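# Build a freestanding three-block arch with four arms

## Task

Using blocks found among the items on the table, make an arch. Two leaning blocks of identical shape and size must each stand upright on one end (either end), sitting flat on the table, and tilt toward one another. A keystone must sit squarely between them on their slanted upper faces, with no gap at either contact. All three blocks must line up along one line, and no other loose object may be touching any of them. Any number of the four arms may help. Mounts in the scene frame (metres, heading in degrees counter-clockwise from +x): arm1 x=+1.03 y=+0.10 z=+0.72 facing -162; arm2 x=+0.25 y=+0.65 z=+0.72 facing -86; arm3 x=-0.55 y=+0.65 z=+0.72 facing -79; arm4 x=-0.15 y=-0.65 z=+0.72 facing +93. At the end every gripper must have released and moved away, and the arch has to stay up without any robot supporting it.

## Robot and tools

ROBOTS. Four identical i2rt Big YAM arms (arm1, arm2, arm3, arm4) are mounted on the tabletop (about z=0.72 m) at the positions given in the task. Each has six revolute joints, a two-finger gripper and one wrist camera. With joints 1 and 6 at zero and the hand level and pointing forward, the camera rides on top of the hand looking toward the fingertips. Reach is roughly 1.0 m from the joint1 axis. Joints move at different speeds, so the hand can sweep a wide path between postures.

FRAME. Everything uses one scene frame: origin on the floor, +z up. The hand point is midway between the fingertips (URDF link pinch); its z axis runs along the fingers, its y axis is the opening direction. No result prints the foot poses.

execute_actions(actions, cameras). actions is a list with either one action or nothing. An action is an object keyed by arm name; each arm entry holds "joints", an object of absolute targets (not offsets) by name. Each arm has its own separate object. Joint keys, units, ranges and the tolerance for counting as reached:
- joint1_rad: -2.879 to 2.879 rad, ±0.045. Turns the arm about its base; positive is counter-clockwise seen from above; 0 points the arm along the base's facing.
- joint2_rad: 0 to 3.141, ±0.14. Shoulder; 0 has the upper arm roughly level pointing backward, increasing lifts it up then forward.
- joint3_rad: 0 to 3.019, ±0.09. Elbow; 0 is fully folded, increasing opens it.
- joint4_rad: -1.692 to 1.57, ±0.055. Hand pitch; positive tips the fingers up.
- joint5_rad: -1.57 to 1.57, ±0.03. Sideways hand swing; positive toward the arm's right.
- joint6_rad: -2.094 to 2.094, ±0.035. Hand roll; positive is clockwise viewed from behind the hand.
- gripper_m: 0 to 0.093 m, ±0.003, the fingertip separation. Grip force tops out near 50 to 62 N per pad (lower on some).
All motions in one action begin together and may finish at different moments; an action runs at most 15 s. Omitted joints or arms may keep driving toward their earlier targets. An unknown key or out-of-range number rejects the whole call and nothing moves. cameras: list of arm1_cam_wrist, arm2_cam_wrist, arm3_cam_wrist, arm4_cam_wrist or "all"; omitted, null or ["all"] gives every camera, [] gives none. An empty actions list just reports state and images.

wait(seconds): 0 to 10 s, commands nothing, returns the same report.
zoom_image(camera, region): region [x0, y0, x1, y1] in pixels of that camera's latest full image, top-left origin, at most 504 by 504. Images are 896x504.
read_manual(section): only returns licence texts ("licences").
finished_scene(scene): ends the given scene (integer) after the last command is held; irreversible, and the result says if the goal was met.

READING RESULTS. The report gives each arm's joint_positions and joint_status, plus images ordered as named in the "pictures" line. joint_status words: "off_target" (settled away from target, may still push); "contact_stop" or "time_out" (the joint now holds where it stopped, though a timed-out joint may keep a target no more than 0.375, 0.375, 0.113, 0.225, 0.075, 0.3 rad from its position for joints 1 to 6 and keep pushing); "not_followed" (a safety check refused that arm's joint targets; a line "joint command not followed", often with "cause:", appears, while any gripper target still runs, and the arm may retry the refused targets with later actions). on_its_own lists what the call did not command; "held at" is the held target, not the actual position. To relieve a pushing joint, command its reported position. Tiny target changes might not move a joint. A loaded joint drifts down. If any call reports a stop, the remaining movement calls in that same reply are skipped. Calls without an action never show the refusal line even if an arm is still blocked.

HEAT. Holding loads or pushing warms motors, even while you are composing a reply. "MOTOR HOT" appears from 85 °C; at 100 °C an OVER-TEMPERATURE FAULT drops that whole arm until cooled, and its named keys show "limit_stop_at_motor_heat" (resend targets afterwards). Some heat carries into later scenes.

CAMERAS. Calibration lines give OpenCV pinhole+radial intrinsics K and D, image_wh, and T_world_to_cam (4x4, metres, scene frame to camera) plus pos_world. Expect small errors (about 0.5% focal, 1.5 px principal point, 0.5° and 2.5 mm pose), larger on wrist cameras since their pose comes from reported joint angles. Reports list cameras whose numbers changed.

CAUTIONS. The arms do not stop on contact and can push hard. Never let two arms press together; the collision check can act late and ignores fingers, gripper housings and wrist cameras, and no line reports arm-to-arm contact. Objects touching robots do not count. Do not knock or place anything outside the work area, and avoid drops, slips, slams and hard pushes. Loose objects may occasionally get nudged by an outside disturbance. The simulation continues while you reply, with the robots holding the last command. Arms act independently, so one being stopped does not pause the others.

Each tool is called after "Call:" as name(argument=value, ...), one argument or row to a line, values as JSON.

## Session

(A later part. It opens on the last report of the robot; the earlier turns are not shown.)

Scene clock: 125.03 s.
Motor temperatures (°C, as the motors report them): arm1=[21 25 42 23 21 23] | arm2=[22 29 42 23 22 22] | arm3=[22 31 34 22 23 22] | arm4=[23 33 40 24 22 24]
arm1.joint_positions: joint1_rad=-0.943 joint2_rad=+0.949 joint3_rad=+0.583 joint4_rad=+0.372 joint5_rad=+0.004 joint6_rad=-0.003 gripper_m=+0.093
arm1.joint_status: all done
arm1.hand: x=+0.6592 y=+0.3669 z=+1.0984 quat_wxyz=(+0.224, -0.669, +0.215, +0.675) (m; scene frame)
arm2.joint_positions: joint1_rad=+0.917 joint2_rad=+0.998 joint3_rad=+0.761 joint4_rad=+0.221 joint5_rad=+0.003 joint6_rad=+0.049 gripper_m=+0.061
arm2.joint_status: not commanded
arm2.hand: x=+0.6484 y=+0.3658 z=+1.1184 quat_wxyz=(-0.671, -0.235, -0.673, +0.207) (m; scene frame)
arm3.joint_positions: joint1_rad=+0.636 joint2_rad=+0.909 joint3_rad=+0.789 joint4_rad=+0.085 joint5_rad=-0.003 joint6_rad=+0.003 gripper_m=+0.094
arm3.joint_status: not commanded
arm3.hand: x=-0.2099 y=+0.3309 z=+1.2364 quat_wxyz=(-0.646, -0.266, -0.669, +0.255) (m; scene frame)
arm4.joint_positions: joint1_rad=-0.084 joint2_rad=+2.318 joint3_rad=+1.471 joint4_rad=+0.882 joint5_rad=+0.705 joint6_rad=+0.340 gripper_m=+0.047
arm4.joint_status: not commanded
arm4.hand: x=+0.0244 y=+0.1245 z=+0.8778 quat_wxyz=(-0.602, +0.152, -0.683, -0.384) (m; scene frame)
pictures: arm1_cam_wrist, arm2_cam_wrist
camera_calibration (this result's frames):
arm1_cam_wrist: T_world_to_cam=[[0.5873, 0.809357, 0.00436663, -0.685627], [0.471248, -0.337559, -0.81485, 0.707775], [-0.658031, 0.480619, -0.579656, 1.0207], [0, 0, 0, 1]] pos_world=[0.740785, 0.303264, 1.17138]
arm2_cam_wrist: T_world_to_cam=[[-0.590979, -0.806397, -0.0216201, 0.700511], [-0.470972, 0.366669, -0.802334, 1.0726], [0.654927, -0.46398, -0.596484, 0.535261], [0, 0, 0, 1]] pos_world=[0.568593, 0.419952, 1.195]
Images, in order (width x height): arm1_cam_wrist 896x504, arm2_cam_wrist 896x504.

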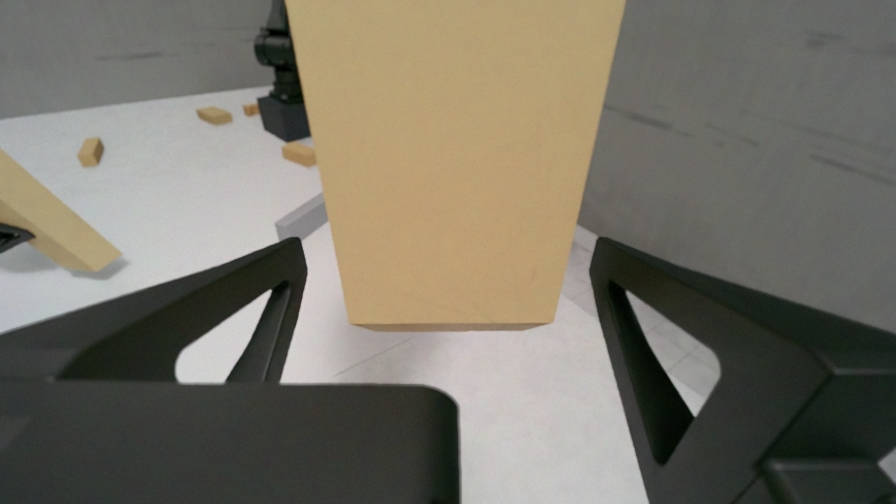

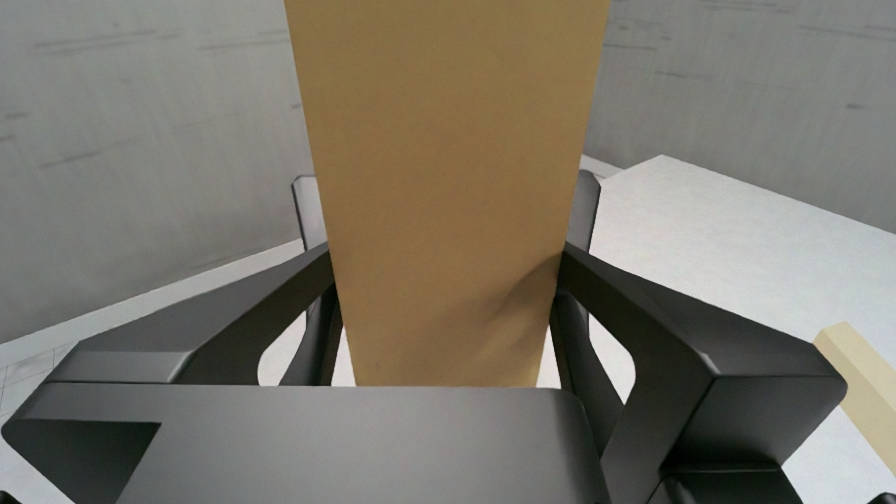

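Call:
execute_actions(
  actions=[
    {"arm2":{"joints":{"joint2_rad":0.6}},"arm1":{"joints":{"joint2_rad":0.75}}},
  ],
  cameras=[],
)

Call:
execute_actions(
  actions=[
    {"arm1":{"joints":{"joint1_rad":0.169,"joint2_rad":1.5,"joint3_rad":1.6,"joint4_rad":-1.32,"joint6_rad":1.226}},"arm2":{"joints":{"joint1_rad":-0.266,"joint2_rad":1.2,"joint3_rad":1.4,"joint4_rad":-1.65,"joint6_rad":-1.04}}},
  ],
  cameras=[],
)

Call:
execute_actions(
  actions=[
    {"arm1":{"joints":{"joint2_rad":1.94,"joint3_rad":1.74}}},
  ],
  cameras=["arm1_cam_wrist","arm3_cam_wrist"],
)

Scene clock: 134.30 s.
Motor temperatures (°C, as the motors report them): arm1=[21 25 42 22 21 23] | arm2=[22 29 43 23 22 22] | arm3=[22 31 34 22 23 22] | arm4=[23 35 40 24 22 24]
arm1.joint_positions: joint1_rad=-0.943 joint2_rad=+0.744 joint3_rad=+0.583 joint4_rad=+0.372 joint5_rad=+0.004 joint6_rad=-0.003 gripper_m=+0.093
arm1.joint_status: all done
arm1.hand: x=+0.7018 y=+0.3354 z=+1.1829 quat_wxyz=(+0.245, -0.596, +0.191, +0.740) (m; scene frame)
arm2.joint_positions: joint1_rad=+0.917 joint2_rad=+0.613 joint3_rad=+0.761 joint4_rad=+0.221 joint5_rad=+0.003 joint6_rad=+0.049 gripper_m=+0.061
arm2.joint_status: all done
arm2.hand: x=+0.5424 y=+0.4457 z=+1.2754 quat_wxyz=(-0.789, -0.185, -0.534, +0.241) (m; scene frame)
arm3.joint_positions: joint1_rad=+0.636 joint2_rad=+0.909 joint3_rad=+0.789 joint4_rad=+0.085 joint5_rad=-0.003 joint6_rad=+0.003 gripper_m=+0.094
arm3.joint_status: not commanded
arm3.hand: x=-0.2099 y=+0.3309 z=+1.2364 quat_wxyz=(-0.646, -0.266, -0.669, +0.255) (m; scene frame)
arm4.joint_positions: joint1_rad=-0.084 joint2_rad=+2.318 joint3_rad=+1.471 joint4_rad=+0.882 joint5_rad=+0.705 joint6_rad=+0.340 gripper_m=+0.047
arm4.joint_status: not commanded
arm4.hand: x=+0.0244 y=+0.1245 z=+0.8778 quat_wxyz=(-0.602, +0.152, -0.683, -0.384) (m; scene frame)
pictures: none
No camera images: the call's "cameras" was empty. Leave "cameras" out to get every camera's image.

Scene clock: 136.30 s.
Motor temperatures (°C, as the motors report them): arm1=[21 25 43 22 21 23] | arm2=[22 29 44 23 22 22] | arm3=[22 31 34 22 23 22] | arm4=[23 36 40 24 22 24]
arm1.joint_positions: joint1_rad=+0.177 joint2_rad=+1.503 joint3_rad=+1.552 joint4_rad=-1.313 joint5_rad=-0.001 joint6_rad=+1.215 gripper_m=+0.093
arm1.joint_status: all done
arm1.hand: x=+0.5725 y=-0.1486 z=+1.0486 quat_wxyz=(-0.111, -0.925, +0.348, +0.103) (m; scene frame)
arm2.joint_positions: joint1_rad=-0.263 joint2_rad=+1.216 joint3_rad=+1.329 joint4_rad=-1.640 joint5_rad=+0.003 joint6_rad=-1.029 gripper_m=+0.061
arm2.joint_status: all done
arm2.hand: x=+0.1694 y=+0.3211 z=+1.0369 quat_wxyz=(-0.001, -0.381, -0.924, +0.028) (m; scene frame)
arm3.joint_positions: joint1_rad=+0.636 joint2_rad=+0.909 joint3_rad=+0.789 joint4_rad=+0.085 joint5_rad=-0.003 joint6_rad=+0.003 gripper_m=+0.094
arm3.joint_status: not commanded
arm3.hand: x=-0.2099 y=+0.3309 z=+1.2364 quat_wxyz=(-0.646, -0.266, -0.669, +0.255) (m; scene frame)
arm4.joint_positions: joint1_rad=-0.084 joint2_rad=+2.318 joint3_rad=+1.471 joint4_rad=+0.882 joint5_rad=+0.705 joint6_rad=+0.340 gripper_m=+0.047
arm4.joint_status: not commanded
arm4.hand: x=+0.0244 y=+0.1245 z=+0.8778 quat_wxyz=(-0.602, +0.152, -0.683, -0.384) (m; scene frame)
pictures: none
No camera images: the call's "cameras" was empty. Leave "cameras" out to get every camera's image.

Scene clock: 137.83 s.
Motor temperatures (°C, as the motors report them): arm1=[21 26 43 22 21 23] | arm2=[22 29 44 23 22 22] | arm3=[22 31 34 22 23 22] | arm4=[23 36 40 24 22 24]
arm1.joint_positions: joint1_rad=+0.177 joint2_rad=+1.942 joint3_rad=+1.712 joint4_rad=-1.318 joint5_rad=-0.001 joint6_rad=+1.216 gripper_m=+0.093
arm1.joint_status: all done
arm1.hand: x=+0.5016 y=-0.1850 z=+0.8771 quat_wxyz=(-0.005, -0.935, +0.354, +0.010) (m; scene frame)
arm2.joint_positions: joint1_rad=-0.263 joint2_rad=+1.216 joint3_rad=+1.329 joint4_rad=-1.640 joint5_rad=+0.003 joint6_rad=-1.029 gripper_m=+0.061
arm2.joint_status: not commanded
arm2.hand: x=+0.1694 y=+0.3211 z=+1.0369 quat_wxyz=(-0.001, -0.380, -0.924, +0.028) (m; scene frame)
arm3.joint_positions: joint1_rad=+0.636 joint2_rad=+0.909 joint3_rad=+0.789 joint4_rad=+0.085 joint5_rad=-0.003 joint6_rad=+0.003 gripper_m=+0.094
arm3.joint_status: not commanded
arm3.hand: x=-0.2099 y=+0.3309 z=+1.2364 quat_wxyz=(-0.646, -0.266, -0.669, +0.255) (m; scene frame)
arm4.joint_positions: joint1_rad=-0.084 joint2_rad=+2.318 joint3_rad=+1.471 joint4_rad=+0.882 joint5_rad=+0.705 joint6_rad=+0.340 gripper_m=+0.047
arm4.joint_status: not commanded
arm4.hand: x=+0.0244 y=+0.1245 z=+0.8778 quat_wxyz=(-0.602, +0.152, -0.683, -0.384) (m; scene frame)
pictures: arm1_cam_wrist, arm3_cam_wrist
camera_calibration (this result's frames):
arm1_cam_wrist: T_world_to_cam=[[0.665389, 0.746269, -0.018447, -0.176266], [0.616459, -0.535376, 0.577365, -0.915169], [0.420994, -0.395544, -0.816278, 0.558223], [0, 0, 0, 1]] pos_world=[0.446442, -0.137616, 0.9808]
arm3_cam_wrist: T_world_to_cam=[[-0.69522, -0.718797, -0.000454216, 0.0935689], [-0.444988, 0.430889, -0.785061, 0.738158], [0.564495, -0.545588, -0.619419, 1.18539], [0, 0, 0, 1]] pos_world=[-0.275626, 0.395929, 1.3138]
Images, in order (width x height): arm1_cam_wrist 896x504, arm3_cam_wrist 896x504.

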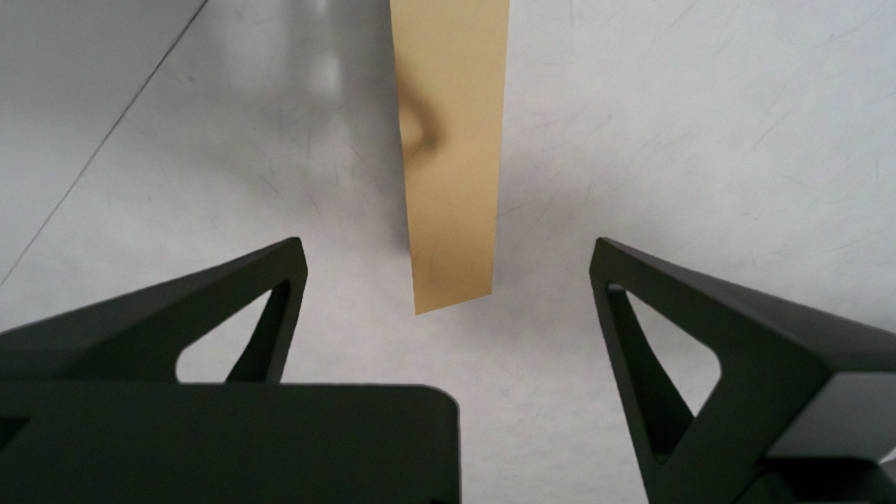

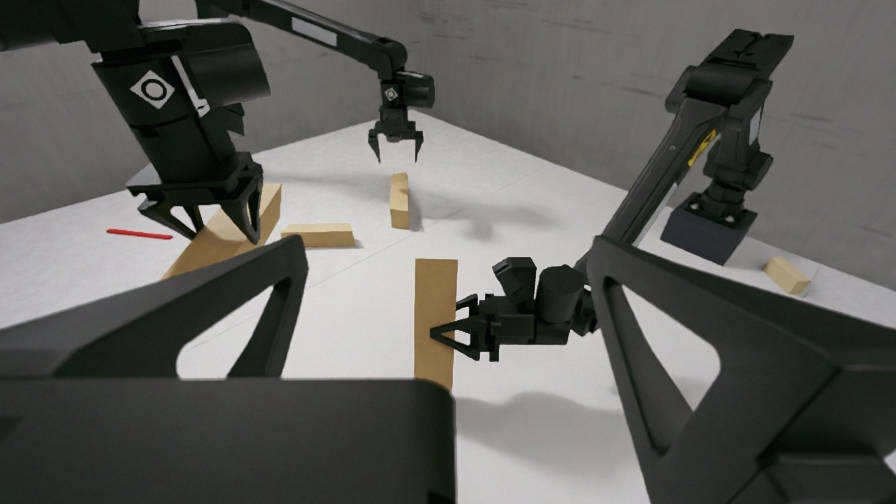

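Call:
execute_actions(
  actions=[
    {"arm1":{"joints":{"joint2_rad":2.05,"joint3_rad":1.59,"joint4_rad":-1.073}},"arm2":{"joints":{"joint1_rad":0.2}},"arm3":{"joints":{"joint2_rad":1.88,"joint3_rad":2.04,"joint4_rad":-1.05}}},
  ],
  cameras=["arm1_cam_wrist","arm3_cam_wrist"],
)

Scene clock: 146.03 s.
Motor temperatures (°C, as the motors report them): arm1=[21 27 42 22 21 23] | arm2=[22 29 46 23 22 22] | arm3=[22 31 35 22 23 22] | arm4=[23 37 41 24 22 24]
arm1.joint_positions: joint1_rad=+0.177 joint2_rad=+2.064 joint3_rad=+1.572 joint4_rad=-1.081 joint5_rad=-0.001 joint6_rad=+1.216 gripper_m=+0.093
arm1.joint_status: all done
arm1.hand: x=+0.5041 y=-0.1824 z=+0.7566 quat_wxyz=(+0.005, -0.935, +0.354, +0.001) (m; scene frame)
arm2.joint_positions: joint1_rad=+0.197 joint2_rad=+1.216 joint3_rad=+1.329 joint4_rad=-1.640 joint5_rad=+0.000 joint6_rad=-1.030 gripper_m=+0.061
arm2.joint_status: all done
arm2.hand: x=+0.3270 y=+0.3193 z=+1.0359 quat_wxyz=(-0.006, -0.159, -0.987, +0.026) (m; scene frame)
arm3.joint_positions: joint1_rad=+0.636 joint2_rad=+1.873 joint3_rad=+2.001 joint4_rad=-1.041 joint5_rad=-0.003 joint6_rad=+0.003 gripper_m=+0.094
arm3.joint_status: all done
arm3.hand: x=-0.0204 y=+0.1518 z=+1.1462 quat_wxyz=(-0.301, -0.351, -0.879, +0.118) (m; scene frame)
arm4.joint_positions: joint1_rad=-0.084 joint2_rad=+2.318 joint3_rad=+1.471 joint4_rad=+0.882 joint5_rad=+0.705 joint6_rad=+0.340 gripper_m=+0.047
arm4.joint_status: not commanded
arm4.hand: x=+0.0244 y=+0.1245 z=+0.8778 quat_wxyz=(-0.602, +0.152, -0.683, -0.384) (m; scene frame)
pictures: arm1_cam_wrist, arm3_cam_wrist
camera_calibration (this result's frames):
arm1_cam_wrist: T_world_to_cam=[[0.665708, 0.746189, 0.00592605, -0.200742], [0.603057, -0.542657, 0.584676, -0.845853], [0.439494, -0.385649, -0.811246, 0.448473], [0, 0, 0, 1]] pos_world=[0.446632, -0.136263, 0.85956]
arm3_cam_wrist: T_world_to_cam=[[-0.692578, -0.721289, 0.00880774, 0.0863652], [-0.721234, 0.69221, -0.0258156, -0.0867162], [0.0125237, -0.0242318, -0.999628, 1.27022], [0, 0, 0, 1]] pos_world=[-0.0186359, 0.1531, 1.26674]
Images, in order (width x height): arm1_cam_wrist 896x504, arm3_cam_wrist 896x504.

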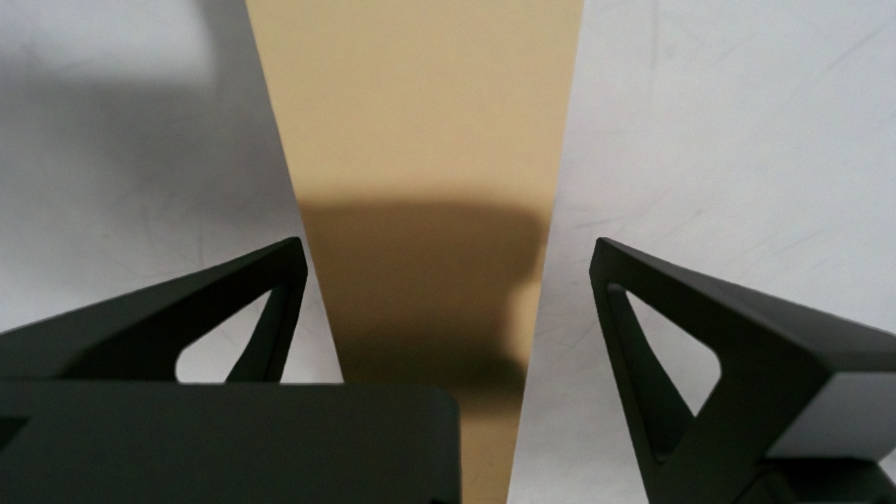

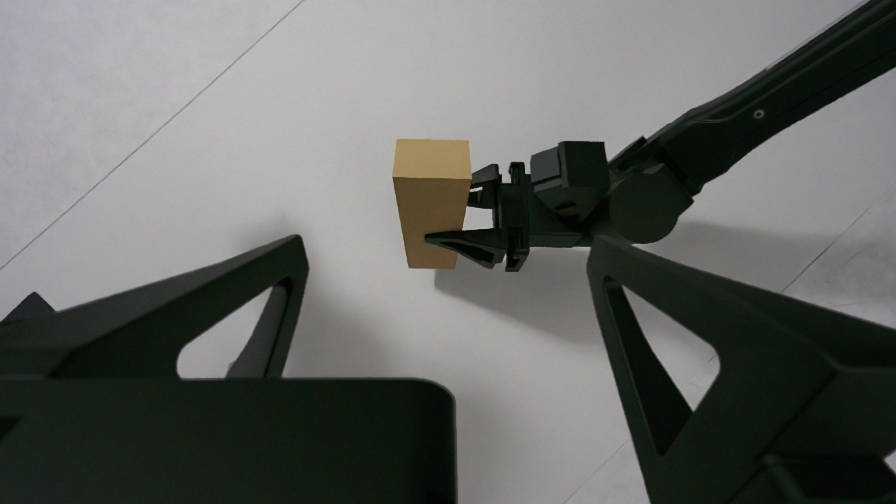

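Call:
execute_actions(
  actions=[
    {"arm1":{"joints":{"gripper_m":0}},"arm3":{"joints":{"joint4_rad":-0.85}}},
  ],
  cameras=[],
)

Call:
execute_actions(
  actions=[
    {"arm1":{"joints":{"joint2_rad":1.75,"joint3_rad":1.5}}},
  ],
  cameras=[],
)

Call:
execute_actions(
  actions=[
    {"arm1":{"joints":{"joint1_rad":-0.312,"joint2_rad":1.9,"joint4_rad":0.5,"joint5_rad":-0.783,"joint6_rad":0.33}}},
  ],
  cameras=[],
)

Call:
execute_actions(
  actions=[
    {"arm1":{"joints":{"joint2_rad":2.34,"joint3_rad":1.83,"joint4_rad":0.66}}},
  ],
)

Scene clock: 155.33 s.
Motor temperatures (°C, as the motors report them): arm1=[21 28 41 22 21 23] | arm2=[22 29 47 22 22 22] | arm3=[22 32 36 22 23 22] | arm4=[23 38 41 24 22 24]
arm1.joint_positions: joint1_rad=+0.177 joint2_rad=+2.064 joint3_rad=+1.572 joint4_rad=-1.078 joint5_rad=-0.001 joint6_rad=+1.221 gripper_m=+0.046
arm1.joint_status: gripper_m off_target (ended at +0.046, target +0.000)
arm1.hand: x=+0.5035 y=-0.1828 z=+0.7568 quat_wxyz=(+0.004, -0.934, +0.356, +0.002) (m; scene frame)
arm2.joint_positions: joint1_rad=+0.197 joint2_rad=+1.216 joint3_rad=+1.329 joint4_rad=-1.640 joint5_rad=+0.000 joint6_rad=-1.030 gripper_m=+0.061
arm2.joint_status: not commanded
arm2.hand: x=+0.3270 y=+0.3193 z=+1.0359 quat_wxyz=(-0.006, -0.159, -0.987, +0.026) (m; scene frame)
arm3.joint_positions: joint1_rad=+0.636 joint2_rad=+1.873 joint3_rad=+2.001 joint4_rad=-0.864 joint5_rad=-0.003 joint6_rad=+0.003 gripper_m=+0.094
arm3.joint_status: all done
arm3.hand: x=+0.0027 y=+0.1300 z=+1.1755 quat_wxyz=(-0.377, -0.339, -0.849, +0.148) (m; scene frame)
arm4.joint_positions: joint1_rad=-0.084 joint2_rad=+2.318 joint3_rad=+1.471 joint4_rad=+0.882 joint5_rad=+0.705 joint6_rad=+0.340 gripper_m=+0.047
arm4.joint_status: not commanded
arm4.hand: x=+0.0244 y=+0.1245 z=+0.8778 quat_wxyz=(-0.602, +0.152, -0.683, -0.384) (m; scene frame)
pictures: none
No camera images: the call's "cameras" was empty. Leave "cameras" out to get every camera's image.

Scene clock: 156.77 s.
Motor temperatures (°C, as the motors report them): arm1=[21 28 41 22 21 23] | arm2=[22 29 47 22 22 22] | arm3=[22 32 36 22 23 22] | arm4=[23 38 41 24 22 24]
arm1.joint_positions: joint1_rad=+0.177 joint2_rad=+1.768 joint3_rad=+1.461 joint4_rad=-1.075 joint5_rad=-0.001 joint6_rad=+1.221 gripper_m=+0.046
arm1.joint_status: all done
arm1.hand: x=+0.5253 y=-0.1723 z=+0.8828 quat_wxyz=(-0.068, -0.931, +0.354, +0.064) (m; scene frame)
arm2.joint_positions: joint1_rad=+0.197 joint2_rad=+1.216 joint3_rad=+1.329 joint4_rad=-1.640 joint5_rad=+0.000 joint6_rad=-1.030 gripper_m=+0.061
arm2.joint_status: not commanded
arm2.hand: x=+0.3270 y=+0.3193 z=+1.0359 quat_wxyz=(-0.006, -0.159, -0.987, +0.026) (m; scene frame)
arm3.joint_positions: joint1_rad=+0.636 joint2_rad=+1.873 joint3_rad=+2.001 joint4_rad=-0.864 joint5_rad=-0.003 joint6_rad=+0.003 gripper_m=+0.094
arm3.joint_status: not commanded
arm3.hand: x=+0.0027 y=+0.1300 z=+1.1755 quat_wxyz=(-0.377, -0.339, -0.849, +0.148) (m; scene frame)
arm4.joint_positions: joint1_rad=-0.084 joint2_rad=+2.318 joint3_rad=+1.471 joint4_rad=+0.882 joint5_rad=+0.705 joint6_rad=+0.340 gripper_m=+0.047
arm4.joint_status: not commanded
arm4.hand: x=+0.0244 y=+0.1245 z=+0.8778 quat_wxyz=(-0.602, +0.152, -0.683, -0.384) (m; scene frame)
pictures: none
No camera images: the call's "cameras" was empty. Leave "cameras" out to get every camera's image.

Scene clock: 158.60 s.
Motor temperatures (°C, as the motors report them): arm1=[22 29 41 22 21 23] | arm2=[22 29 47 22 22 22] | arm3=[22 32 36 22 23 22] | arm4=[23 38 41 24 22 24]
arm1.joint_positions: joint1_rad=-0.306 joint2_rad=+1.944 joint3_rad=+1.461 joint4_rad=+0.468 joint5_rad=-0.780 joint6_rad=+0.341 gripper_m=+0.046
arm1.joint_status: all done
arm1.hand: x=+0.2739 y=-0.0310 z=+1.0309 quat_wxyz=(-0.377, -0.695, -0.158, +0.592) (m; scene frame)
arm2.joint_positions: joint1_rad=+0.197 joint2_rad=+1.216 joint3_rad=+1.329 joint4_rad=-1.640 joint5_rad=+0.000 joint6_rad=-1.030 gripper_m=+0.061
arm2.joint_status: not commanded
arm2.hand: x=+0.3270 y=+0.3193 z=+1.0359 quat_wxyz=(-0.006, -0.159, -0.987, +0.026) (m; scene frame)
arm3.joint_positions: joint1_rad=+0.636 joint2_rad=+1.873 joint3_rad=+2.001 joint4_rad=-0.864 joint5_rad=-0.003 joint6_rad=+0.003 gripper_m=+0.094
arm3.joint_status: not commanded
arm3.hand: x=+0.0027 y=+0.1300 z=+1.1755 quat_wxyz=(-0.377, -0.339, -0.849, +0.148) (m; scene frame)
arm4.joint_positions: joint1_rad=-0.084 joint2_rad=+2.318 joint3_rad=+1.471 joint4_rad=+0.882 joint5_rad=+0.705 joint6_rad=+0.340 gripper_m=+0.047
arm4.joint_status: not commanded
arm4.hand: x=+0.0244 y=+0.1245 z=+0.8778 quat_wxyz=(-0.602, +0.152, -0.683, -0.384) (m; scene frame)
pictures: none
No camera images: the call's "cameras" was empty. Leave "cameras" out to get every camera's image.

Scene clock: 160.23 s.
Motor temperatures (°C, as the motors report them): arm1=[22 29 42 22 21 23] | arm2=[22 29 48 22 22 22] | arm3=[22 32 36 22 23 22] | arm4=[23 39 41 24 22 24]
arm1.joint_positions: joint1_rad=-0.306 joint2_rad=+2.388 joint3_rad=+1.768 joint4_rad=+0.638 joint5_rad=-0.784 joint6_rad=+0.340 gripper_m=+0.046
arm1.joint_status: all done
arm1.hand: x=+0.1802 y=-0.0309 z=+0.8748 quat_wxyz=(-0.375, -0.685, -0.166, +0.603) (m; scene frame)
arm2.joint_positions: joint1_rad=+0.197 joint2_rad=+1.216 joint3_rad=+1.329 joint4_rad=-1.640 joint5_rad=+0.000 joint6_rad=-1.030 gripper_m=+0.061
arm2.joint_status: not commanded
arm2.hand: x=+0.3270 y=+0.3193 z=+1.0359 quat_wxyz=(-0.006, -0.159, -0.987, +0.026) (m; scene frame)
arm3.joint_positions: joint1_rad=+0.636 joint2_rad=+1.873 joint3_rad=+2.001 joint4_rad=-0.864 joint5_rad=-0.003 joint6_rad=+0.003 gripper_m=+0.094
arm3.joint_status: not commanded
arm3.hand: x=+0.0027 y=+0.1300 z=+1.1755 quat_wxyz=(-0.377, -0.339, -0.849, +0.148) (m; scene frame)
arm4.joint_positions: joint1_rad=-0.084 joint2_rad=+2.318 joint3_rad=+1.471 joint4_rad=+0.882 joint5_rad=+0.705 joint6_rad=+0.340 gripper_m=+0.047
arm4.joint_status: not commanded
arm4.hand: x=+0.0244 y=+0.1245 z=+0.8778 quat_wxyz=(-0.602, +0.152, -0.683, -0.384) (m; scene frame)
pictures: arm1_cam_wrist, arm2_cam_wrist, arm3_cam_wrist, arm4_cam_wrist
camera_calibration (this result's frames):
arm1_cam_wrist: T_world_to_cam=[[-0.679933, 0.660502, -0.318478, 0.424827], [0.591526, 0.237388, -0.770548, 0.574239], [-0.433345, -0.712309, -0.552112, 0.665649], [0, 0, 0, 1]] pos_world=[0.237632, 0.0572313, 0.945289]
arm2_cam_wrist: T_world_to_cam=[[-0.299705, -0.95281, 0.0482703, 0.350362], [-0.776447, 0.273004, 0.567978, -0.417701], [-0.554354, 0.132746, -0.821627, 1.11306], [0, 0, 0, 1]] pos_world=[0.397713, 0.300108, 1.13485]
arm3_cam_wrist: T_world_to_cam=[[-0.693571, -0.720351, 0.00726304, 0.0880684], [-0.706726, 0.678429, -0.200683, 0.153144], [0.139635, -0.144321, -0.979629, 1.2905], [0, 0, 0, 1]] pos_world=[-0.0108859, 0.145789, 1.29431]
arm4_cam_wrist: T_world_to_cam=[[0.664659, -0.652307, -0.364314, 0.389261], [-0.615837, -0.202209, -0.761483, 0.710064], [0.423053, 0.730484, -0.536115, 0.491455], [0, 0, 0, 1]] pos_world=[-0.0293539, 0.0384994, 0.945991]
Images, in order (width x height): arm1_cam_wrist 896x504, arm2_cam_wrist 896x504, arm3_cam_wrist 896x504, arm4_cam_wrist 896x504.

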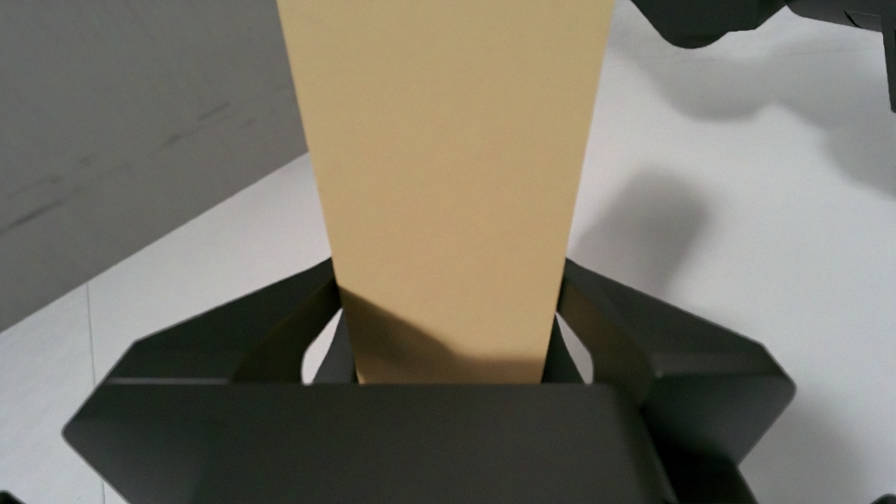

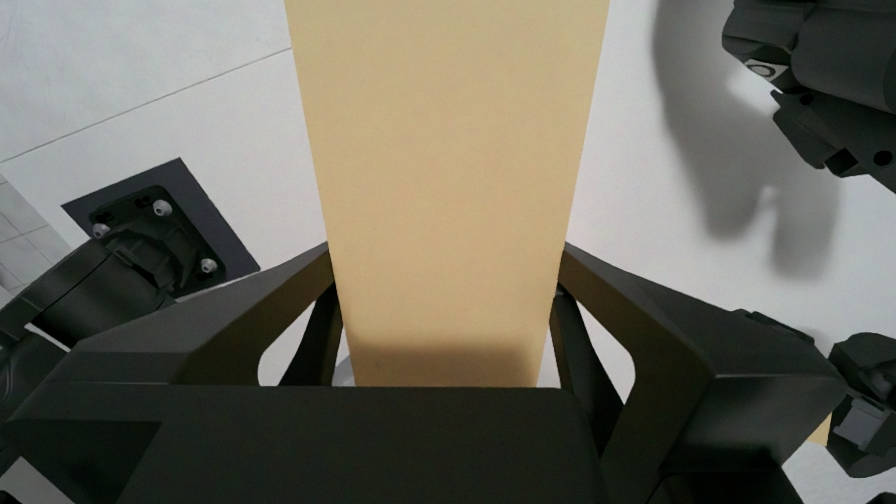

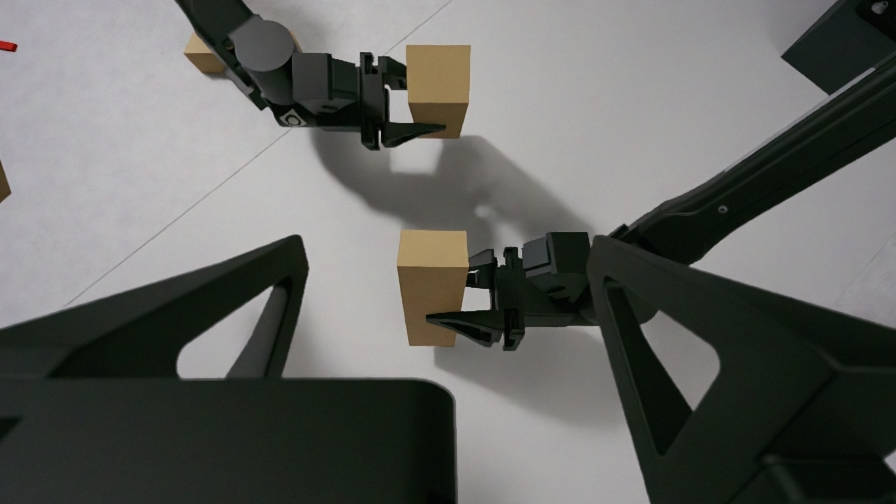

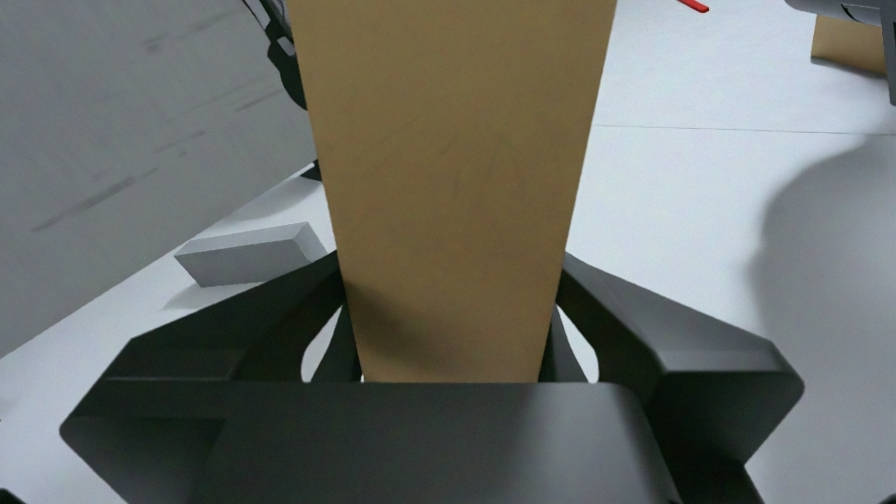

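Call:
execute_actions(
  actions=[
    {"arm1":{"joints":{"joint1_rad":-0.33,"joint5_rad":-0.801,"joint2_rad":2.41,"joint4_rad":0.71}},"arm4":{"joints":{"joint1_rad":-0.11,"joint5_rad":0.686,"joint2_rad":2.35,"joint4_rad":0.96}}},
  ],
  cameras=["arm3_cam_wrist"],
)

Call:
zoom_image(
  camera="arm3_cam_wrist",
  region=[330, 30, 550, 370],
)

Scene clock: 173.40 s.
Motor temperatures (°C, as the motors report them): arm1=[21 32 44 22 21 23] | arm2=[22 29 49 22 22 22] | arm3=[22 33 37 22 23 22] | arm4=[23 39 41 24 22 24]
arm1.joint_positions: joint1_rad=-0.320 joint2_rad=+2.436 joint3_rad=+1.768 joint4_rad=+0.681 joint5_rad=-0.798 joint6_rad=+0.340 gripper_m=+0.046
arm1.joint_status: all done
arm1.hand: x=+0.1814 y=-0.0199 z=+0.8430 quat_wxyz=(-0.375, -0.687, -0.165, +0.601) (m; scene frame)
arm2.joint_positions: joint1_rad=+0.197 joint2_rad=+1.216 joint3_rad=+1.329 joint4_rad=-1.640 joint5_rad=+0.000 joint6_rad=-1.030 gripper_m=+0.061
arm2.joint_status: not commanded
arm2.hand: x=+0.3270 y=+0.3193 z=+1.0359 quat_wxyz=(-0.006, -0.159, -0.987, +0.026) (m; scene frame)
arm3.joint_positions: joint1_rad=+0.636 joint2_rad=+1.873 joint3_rad=+2.001 joint4_rad=-0.864 joint5_rad=-0.003 joint6_rad=+0.003 gripper_m=+0.094
arm3.joint_status: not commanded
arm3.hand: x=+0.0027 y=+0.1300 z=+1.1755 quat_wxyz=(-0.377, -0.339, -0.849, +0.148) (m; scene frame)
arm4.joint_positions: joint1_rad=-0.108 joint2_rad=+2.373 joint3_rad=+1.471 joint4_rad=+0.919 joint5_rad=+0.687 joint6_rad=+0.340 gripper_m=+0.047
arm4.joint_status: all done
arm4.hand: x=+0.0412 y=+0.1179 z=+0.8437 quat_wxyz=(-0.602, +0.155, -0.688, -0.375) (m; scene frame)
pictures: arm3_cam_wrist
camera_calibration (this result's frames):
arm3_cam_wrist: T_world_to_cam=[[-0.693571, -0.720351, 0.00726304, 0.0880684], [-0.706726, 0.678429, -0.200683, 0.153144], [0.139635, -0.144321, -0.979629, 1.2905], [0, 0, 0, 1]] pos_world=[-0.0108859, 0.145789, 1.29431]
Images, in order (width x height): arm3_cam_wrist 896x504.

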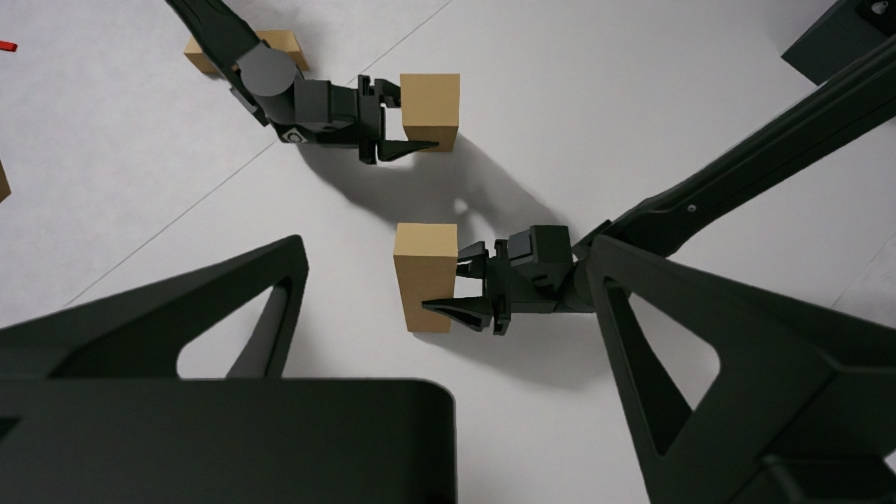

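Region (330, 30, 550, 370) of arm3_cam_wrist's 896x504 image, scaled by 1.482, with more detail than that image has; it fills the left 326 columns of this view, and the rest is white.

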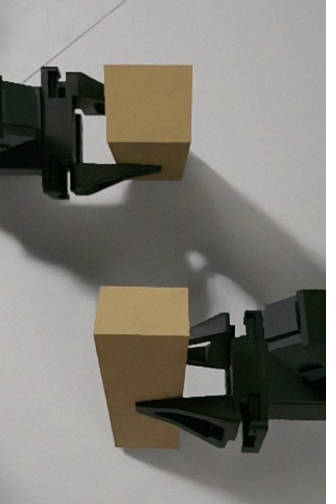

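Call:
execute_actions(
  actions=[
    {"arm1":{"joints":{"joint2_rad":2.445,"joint4_rad":0.725}},"arm4":{"joints":{"joint2_rad":2.385,"joint4_rad":0.975}},"arm3":{"joints":{"joint1_rad":0.85,"joint2_rad":1.5,"joint3_rad":0.75,"joint4_rad":0.78,"joint5_rad":0.35}}},
  ],
  cameras=["arm3_cam_wrist"],
)

Scene clock: 183.13 s.
Motor temperatures (°C, as the motors report them): arm1=[21 33 45 23 21 23] | arm2=[22 29 49 22 22 22] | arm3=[22 33 36 22 23 22] | arm4=[23 40 41 24 22 24]
arm1.joint_positions: joint1_rad=-0.320 joint2_rad=+2.462 joint3_rad=+1.768 joint4_rad=+0.697 joint5_rad=-0.798 joint6_rad=+0.341 gripper_m=+0.046
arm1.joint_status: all done
arm1.hand: x=+0.1827 y=-0.0198 z=+0.8251 quat_wxyz=(-0.376, -0.689, -0.163, +0.597) (m; scene frame)
arm2.joint_positions: joint1_rad=+0.197 joint2_rad=+1.216 joint3_rad=+1.329 joint4_rad=-1.640 joint5_rad=+0.000 joint6_rad=-1.030 gripper_m=+0.061
arm2.joint_status: not commanded
arm2.hand: x=+0.3270 y=+0.3193 z=+1.0359 quat_wxyz=(-0.006, -0.159, -0.987, +0.026) (m; scene frame)
arm3.joint_positions: joint1_rad=+0.849 joint2_rad=+1.506 joint3_rad=+0.755 joint4_rad=+0.765 joint5_rad=+0.349 joint6_rad=+0.003 gripper_m=+0.094
arm3.joint_status: all done
arm3.hand: x=-0.0843 y=+0.3011 z=+1.0753 quat_wxyz=(-0.643, -0.306, -0.632, +0.305) (m; scene frame)
arm4.joint_positions: joint1_rad=-0.108 joint2_rad=+2.392 joint3_rad=+1.471 joint4_rad=+0.938 joint5_rad=+0.687 joint6_rad=+0.344 gripper_m=+0.047
arm4.joint_status: all done
arm4.hand: x=+0.0411 y=+0.1160 z=+0.8332 quat_wxyz=(-0.601, +0.153, -0.688, -0.377) (m; scene frame)
pictures: arm3_cam_wrist
camera_calibration (this result's frames):
arm3_cam_wrist: T_world_to_cam=[[-0.787959, -0.615704, -0.00545178, 0.125888], [-0.353889, 0.460107, -0.814287, 0.710713], [0.503868, -0.639695, -0.580436, 0.979794], [0, 0, 0, 1]] pos_world=[-0.142979, 0.377276, 1.14812]
Images, in order (width x height): arm3_cam_wrist 896x504.

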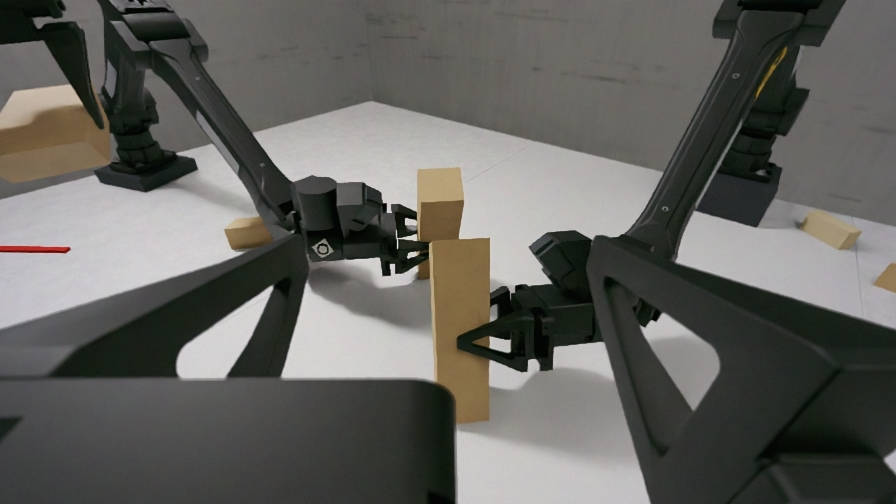

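Call:
execute_actions(
  actions=[
    {"arm1":{"joints":{"joint2_rad":2.46,"joint4_rad":0.735}},"arm2":{"joints":{"joint1_rad":-0.25,"joint2_rad":1.7,"joint3_rad":2.05,"joint4_rad":-1.69,"joint6_rad":-1.0}},"arm3":{"joints":{"joint1_rad":0.073,"joint2_rad":1.9,"joint3_rad":1.66,"joint4_rad":0.45,"joint5_rad":-1.0}}},
  ],
  cameras=[],
)

Call:
execute_actions(
  actions=[
    {"arm2":{"joints":{"joint2_rad":1.99,"joint3_rad":2.18}},"arm3":{"joints":{"joint2_rad":2.07,"joint5_rad":-1.49}}},
  ],
  cameras=["arm2_cam_wrist","arm3_cam_wrist"],
)

Scene clock: 194.23 s.
Motor temperatures (°C, as the motors report them): arm1=[21 33 46 23 21 23] | arm2=[22 29 50 22 22 22] | arm3=[22 33 34 22 23 22] | arm4=[23 40 41 24 22 24]
arm1.joint_positions: joint1_rad=-0.320 joint2_rad=+2.464 joint3_rad=+1.768 joint4_rad=+0.707 joint5_rad=-0.799 joint6_rad=+0.341 gripper_m=+0.046
arm1.joint_status: all done
arm1.hand: x=+0.1829 y=-0.0199 z=+0.8250 quat_wxyz=(-0.376, -0.687, -0.164, +0.600) (m; scene frame)
arm2.joint_positions: joint1_rad=-0.260 joint2_rad=+1.713 joint3_rad=+1.989 joint4_rad=-1.688 joint5_rad=+0.003 joint6_rad=-1.009 gripper_m=+0.061
arm2.joint_status: all done
arm2.hand: x=+0.1225 y=+0.1221 z=+1.0895 quat_wxyz=(-0.011, -0.387, -0.918, +0.085) (m; scene frame)
arm3.joint_positions: joint1_rad=+0.077 joint2_rad=+1.877 joint3_rad=+1.630 joint4_rad=+0.451 joint5_rad=-0.997 joint6_rad=+0.003 gripper_m=+0.094
arm3.joint_status: all done
arm3.hand: x=-0.2256 y=-0.0231 z=+1.2315 quat_wxyz=(-0.724, -0.047, -0.666, +0.177) (m; scene frame)
arm4.joint_positions: joint1_rad=-0.108 joint2_rad=+2.392 joint3_rad=+1.471 joint4_rad=+0.938 joint5_rad=+0.687 joint6_rad=+0.344 gripper_m=+0.047
arm4.joint_status: not commanded
arm4.hand: x=+0.0411 y=+0.1160 z=+0.8332 quat_wxyz=(-0.601, +0.153, -0.688, -0.377) (m; scene frame)
pictures: none
No camera images: the call's "cameras" was empty. Leave "cameras" out to get every camera's image.

Scene clock: 195.70 s.
Motor temperatures (°C, as the motors report them): arm1=[21 33 46 23 21 23] | arm2=[22 30 49 22 22 22] | arm3=[22 33 34 22 23 22] | arm4=[23 40 41 24 22 24]
arm1.joint_positions: joint1_rad=-0.320 joint2_rad=+2.464 joint3_rad=+1.768 joint4_rad=+0.707 joint5_rad=-0.799 joint6_rad=+0.341 gripper_m=+0.046
arm1.joint_status: not commanded
arm1.hand: x=+0.1829 y=-0.0199 z=+0.8250 quat_wxyz=(-0.376, -0.687, -0.164, +0.600) (m; scene frame)
arm2.joint_positions: joint1_rad=-0.260 joint2_rad=+2.008 joint3_rad=+2.143 joint4_rad=-1.689 joint5_rad=+0.003 joint6_rad=-1.009 gripper_m=+0.061
arm2.joint_status: all done
arm2.hand: x=+0.1037 y=+0.0461 z=+0.9843 quat_wxyz=(+0.001, -0.389, -0.921, +0.015) (m; scene frame)
arm3.joint_positions: joint1_rad=+0.077 joint2_rad=+2.077 joint3_rad=+1.634 joint4_rad=+0.451 joint5_rad=-1.487 joint6_rad=+0.003 gripper_m=+0.094
arm3.joint_status: all done
arm3.hand: x=-0.2088 y=+0.0191 z=+1.0858 quat_wxyz=(-0.705, +0.062, -0.704, -0.058) (m; scene frame)
arm4.joint_positions: joint1_rad=-0.108 joint2_rad=+2.392 joint3_rad=+1.471 joint4_rad=+0.938 joint5_rad=+0.687 joint6_rad=+0.344 gripper_m=+0.047
arm4.joint_status: not commanded
arm4.hand: x=+0.0411 y=+0.1160 z=+0.8332 quat_wxyz=(-0.601, +0.153, -0.688, -0.377) (m; scene frame)
pictures: arm2_cam_wrist, arm3_cam_wrist
camera_calibration (this result's frames):
arm2_cam_wrist: T_world_to_cam=[[-0.705425, -0.708286, 0.0265791, 0.0777938], [-0.568292, 0.587611, 0.575984, -0.531068], [-0.42358, 0.391209, -0.817028, 0.953149], [0, 0, 0, 1]] pos_world=[0.156811, -0.00571935, 1.08257]
arm3_cam_wrist: T_world_to_cam=[[0.155367, -0.987827, 0.00761621, 0.0440829], [-0.582469, -0.0978334, -0.806944, 0.75991], [0.797866, 0.120936, -0.590579, 0.926012], [0, 0, 0, 1]] pos_world=[-0.303059, 0.00590218, 1.15975]
Images, in order (width x height): arm2_cam_wrist 896x504, arm3_cam_wrist 896x504.

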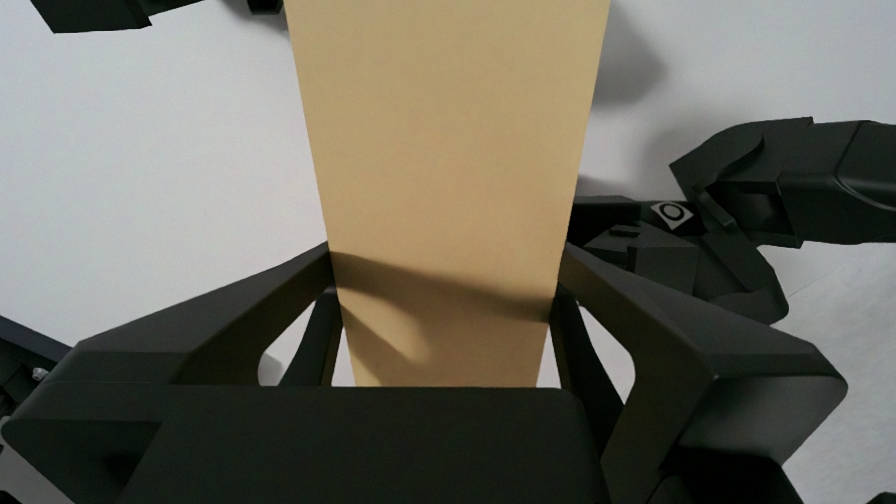

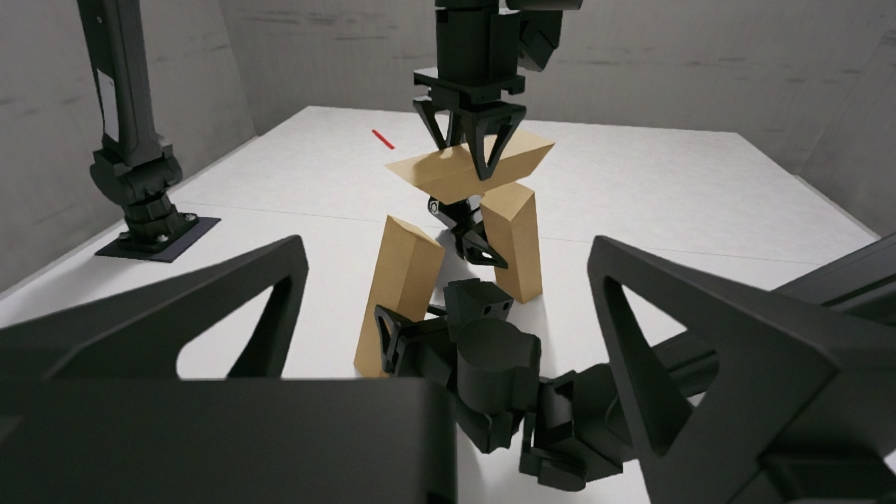

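Call:
execute_actions(
  actions=[
    {"arm2":{"joints":{"joint1_rad":-0.237,"joint3_rad":2.05,"joint4_rad":-1.59}}},
  ],
  cameras=["arm3_cam_wrist"],
)

Call:
zoom_image(
  camera="arm3_cam_wrist",
  region=[350, 120, 580, 320],
)

Scene clock: 201.83 s.
Motor temperatures (°C, as the motors report them): arm1=[21 34 46 23 21 23] | arm2=[22 31 48 22 22 22] | arm3=[22 34 35 22 23 22] | arm4=[23 40 41 24 22 24]
arm1.joint_positions: joint1_rad=-0.320 joint2_rad=+2.464 joint3_rad=+1.768 joint4_rad=+0.707 joint5_rad=-0.799 joint6_rad=+0.341 gripper_m=+0.046
arm1.joint_status: not commanded
arm1.hand: x=+0.1829 y=-0.0199 z=+0.8250 quat_wxyz=(-0.376, -0.687, -0.164, +0.600) (m; scene frame)
arm2.joint_positions: joint1_rad=-0.247 joint2_rad=+2.008 joint3_rad=+2.034 joint4_rad=-1.604 joint5_rad=+0.003 joint6_rad=-1.009 gripper_m=+0.061
arm2.joint_status: all done
arm2.hand: x=+0.1124 y=+0.0461 z=+0.9422 quat_wxyz=(+0.003, -0.382, -0.924, +0.003) (m; scene frame)
arm3.joint_positions: joint1_rad=+0.077 joint2_rad=+2.077 joint3_rad=+1.634 joint4_rad=+0.451 joint5_rad=-1.487 joint6_rad=+0.003 gripper_m=+0.094
arm3.joint_status: not commanded
arm3.hand: x=-0.2088 y=+0.0191 z=+1.0858 quat_wxyz=(-0.705, +0.062, -0.704, -0.058) (m; scene frame)
arm4.joint_positions: joint1_rad=-0.108 joint2_rad=+2.392 joint3_rad=+1.471 joint4_rad=+0.938 joint5_rad=+0.687 joint6_rad=+0.344 gripper_m=+0.047
arm4.joint_status: not commanded
arm4.hand: x=+0.0411 y=+0.1160 z=+0.8332 quat_wxyz=(-0.601, +0.153, -0.688, -0.377) (m; scene frame)
pictures: arm3_cam_wrist
camera_calibration (this result's frames):
arm3_cam_wrist: T_world_to_cam=[[0.155367, -0.987827, 0.00761621, 0.0440829], [-0.582469, -0.0978334, -0.806944, 0.75991], [0.797866, 0.120936, -0.590579, 0.926012], [0, 0, 0, 1]] pos_world=[-0.303059, 0.00590218, 1.15975]
Images, in order (width x height): arm3_cam_wrist 896x504.

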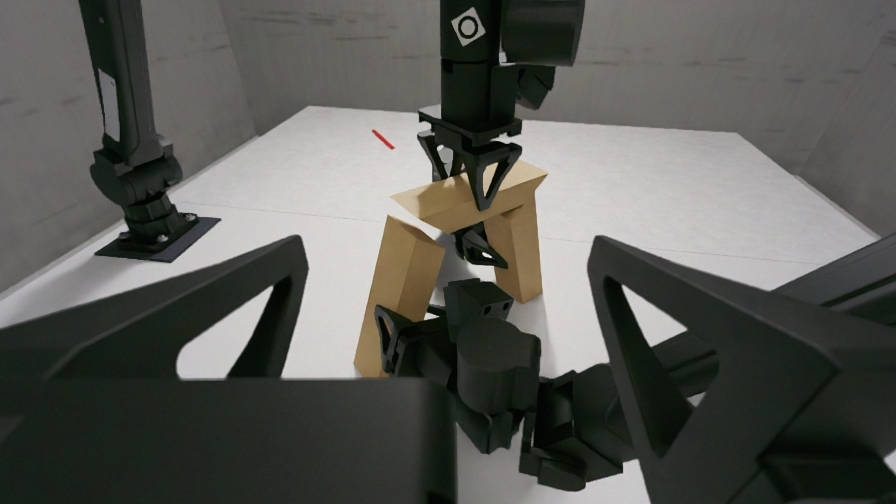

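Region (350, 120, 580, 320) of arm3_cam_wrist's 896x504 image, scaled by 2.191, with more detail than that image has; it fills the top 438 rows of this view, and the rest is white.

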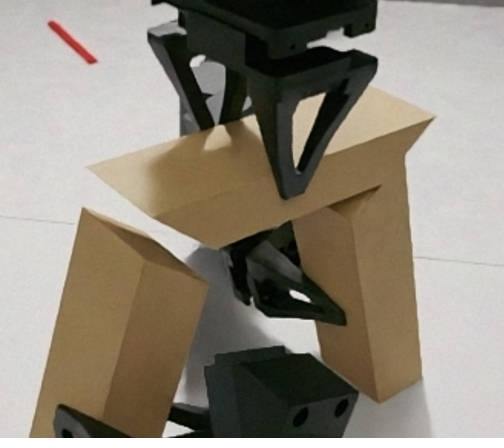

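Call:
execute_actions(
  actions=[
    {"arm2":{"joints":{"joint2_rad":1.962,"joint3_rad":2.0}},"arm4":{"joints":{"joint1_rad":-0.089}},"arm3":{"joints":{"joint1_rad":0.647,"joint2_rad":1.3,"joint3_rad":0.75,"joint4_rad":0.5,"joint5_rad":0}}},
  ],
  cameras=["arm3_cam_wrist"],
)

Scene clock: 214.37 s.
Motor temperatures (°C, as the motors report them): arm1=[22 34 47 23 21 23] | arm2=[22 33 45 22 22 22] | arm3=[22 34 35 22 23 22] | arm4=[23 40 42 24 22 24]
arm1.joint_positions: joint1_rad=-0.320 joint2_rad=+2.464 joint3_rad=+1.768 joint4_rad=+0.707 joint5_rad=-0.799 joint6_rad=+0.341 gripper_m=+0.046
arm1.joint_status: not commanded
arm1.hand: x=+0.1830 y=-0.0199 z=+0.8252 quat_wxyz=(-0.376, -0.687, -0.164, +0.600) (m; scene frame)
arm2.joint_positions: joint1_rad=-0.247 joint2_rad=+1.992 joint3_rad=+1.995 joint4_rad=-1.600 joint5_rad=+0.003 joint6_rad=-1.009 gripper_m=+0.061
arm2.joint_status: all done
arm2.hand: x=+0.1145 y=+0.0556 z=+0.9373 quat_wxyz=(+0.004, -0.382, -0.924, -0.006) (m; scene frame)
arm3.joint_positions: joint1_rad=+0.650 joint2_rad=+1.290 joint3_rad=+0.745 joint4_rad=+0.494 joint5_rad=-0.003 joint6_rad=+0.002 gripper_m=+0.094
arm3.joint_status: all done
arm3.hand: x=-0.1418 y=+0.2768 z=+1.1225 quat_wxyz=(-0.642, -0.263, -0.676, +0.249) (m; scene frame)
arm4.joint_positions: joint1_rad=-0.097 joint2_rad=+2.392 joint3_rad=+1.471 joint4_rad=+0.938 joint5_rad=+0.687 joint6_rad=+0.345 gripper_m=+0.047
arm4.joint_status: all done
arm4.hand: x=+0.0320 y=+0.1182 z=+0.8331 quat_wxyz=(-0.599, +0.157, -0.687, -0.380) (m; scene frame)
pictures: arm3_cam_wrist
camera_calibration (this result's frames):
arm3_cam_wrist: T_world_to_cam=[[-0.685526, -0.728048, 0.000872595, 0.104344], [-0.460306, 0.432493, -0.775286, 0.688747], [0.564067, -0.53188, -0.63161, 1.05669], [0, 0, 0, 1]] pos_world=[-0.207482, 0.340123, 1.2013]
Images, in order (width x height): arm3_cam_wrist 896x504.

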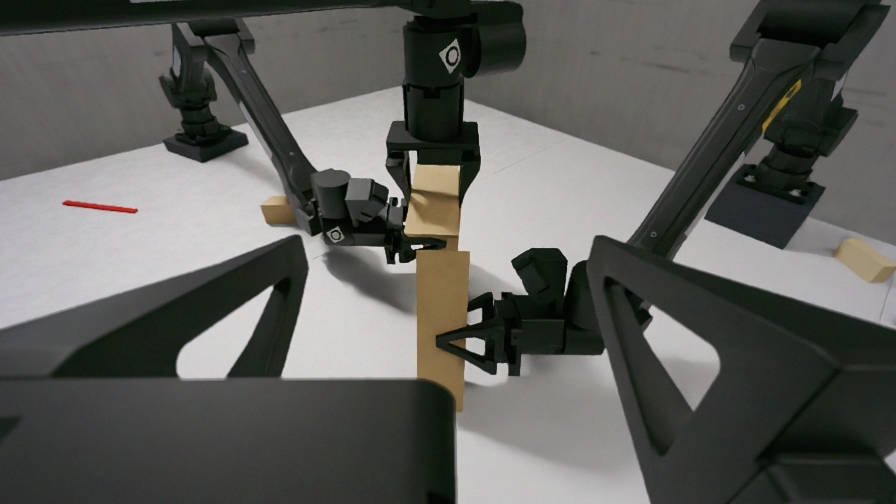

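Call:
execute_actions(
  actions=[
    {"arm2":{"joints":{"joint1_rad":-0.28,"joint4_rad":-1.575,"joint6_rad":-1.06}}},
  ],
  cameras=["arm3_cam_wrist"],
)

Call:
zoom_image(
  camera="arm3_cam_wrist",
  region=[370, 130, 510, 300],
)

Scene clock: 221.93 s.
Motor temperatures (°C, as the motors report them): arm1=[22 34 47 23 21 23] | arm2=[22 34 44 22 22 22] | arm3=[22 33 34 22 23 22] | arm4=[23 40 42 24 22 24]
arm1.joint_positions: joint1_rad=-0.320 joint2_rad=+2.464 joint3_rad=+1.768 joint4_rad=+0.707 joint5_rad=-0.799 joint6_rad=+0.340 gripper_m=+0.046
arm1.joint_status: not commanded
arm1.hand: x=+0.1830 y=-0.0199 z=+0.8252 quat_wxyz=(-0.376, -0.687, -0.165, +0.600) (m; scene frame)
arm2.joint_positions: joint1_rad=-0.274 joint2_rad=+1.991 joint3_rad=+1.995 joint4_rad=-1.589 joint5_rad=+0.003 joint6_rad=-1.048 gripper_m=+0.061
arm2.joint_status: all done
arm2.hand: x=+0.0975 y=+0.0570 z=+0.9375 quat_wxyz=(+0.003, -0.377, -0.926, -0.001) (m; scene frame)
arm3.joint_positions: joint1_rad=+0.650 joint2_rad=+1.290 joint3_rad=+0.745 joint4_rad=+0.494 joint5_rad=-0.003 joint6_rad=+0.002 gripper_m=+0.094
arm3.joint_status: not commanded
arm3.hand: x=-0.1418 y=+0.2768 z=+1.1225 quat_wxyz=(-0.642, -0.263, -0.676, +0.249) (m; scene frame)
arm4.joint_positions: joint1_rad=-0.097 joint2_rad=+2.392 joint3_rad=+1.471 joint4_rad=+0.938 joint5_rad=+0.687 joint6_rad=+0.345 gripper_m=+0.047
arm4.joint_status: not commanded
arm4.hand: x=+0.0320 y=+0.1182 z=+0.8331 quat_wxyz=(-0.599, +0.157, -0.687, -0.380) (m; scene frame)
pictures: arm3_cam_wrist
camera_calibration (this result's frames):
arm3_cam_wrist: T_world_to_cam=[[-0.685526, -0.728048, 0.000872595, 0.104344], [-0.460306, 0.432493, -0.775286, 0.688747], [0.564067, -0.53188, -0.63161, 1.05669], [0, 0, 0, 1]] pos_world=[-0.207482, 0.340123, 1.2013]
Images, in order (width x height): arm3_cam_wrist 896x504.

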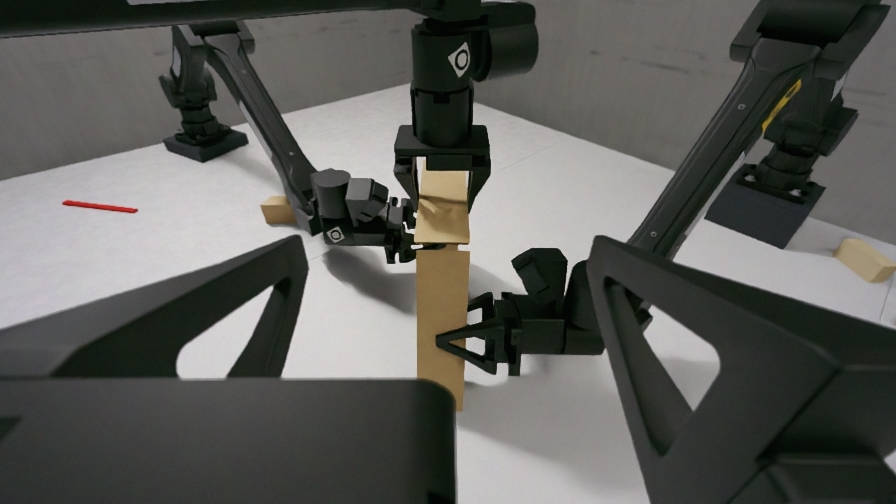

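Region (370, 130, 510, 300) of arm3_cam_wrist's 896x504 image, scaled by 2.965, with more detail than that image has; it fills the left 415 columns of this view, and the rest is white.

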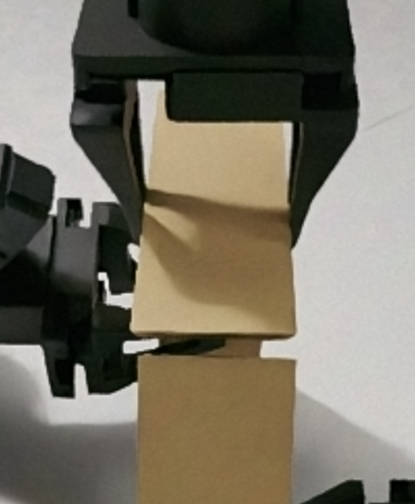

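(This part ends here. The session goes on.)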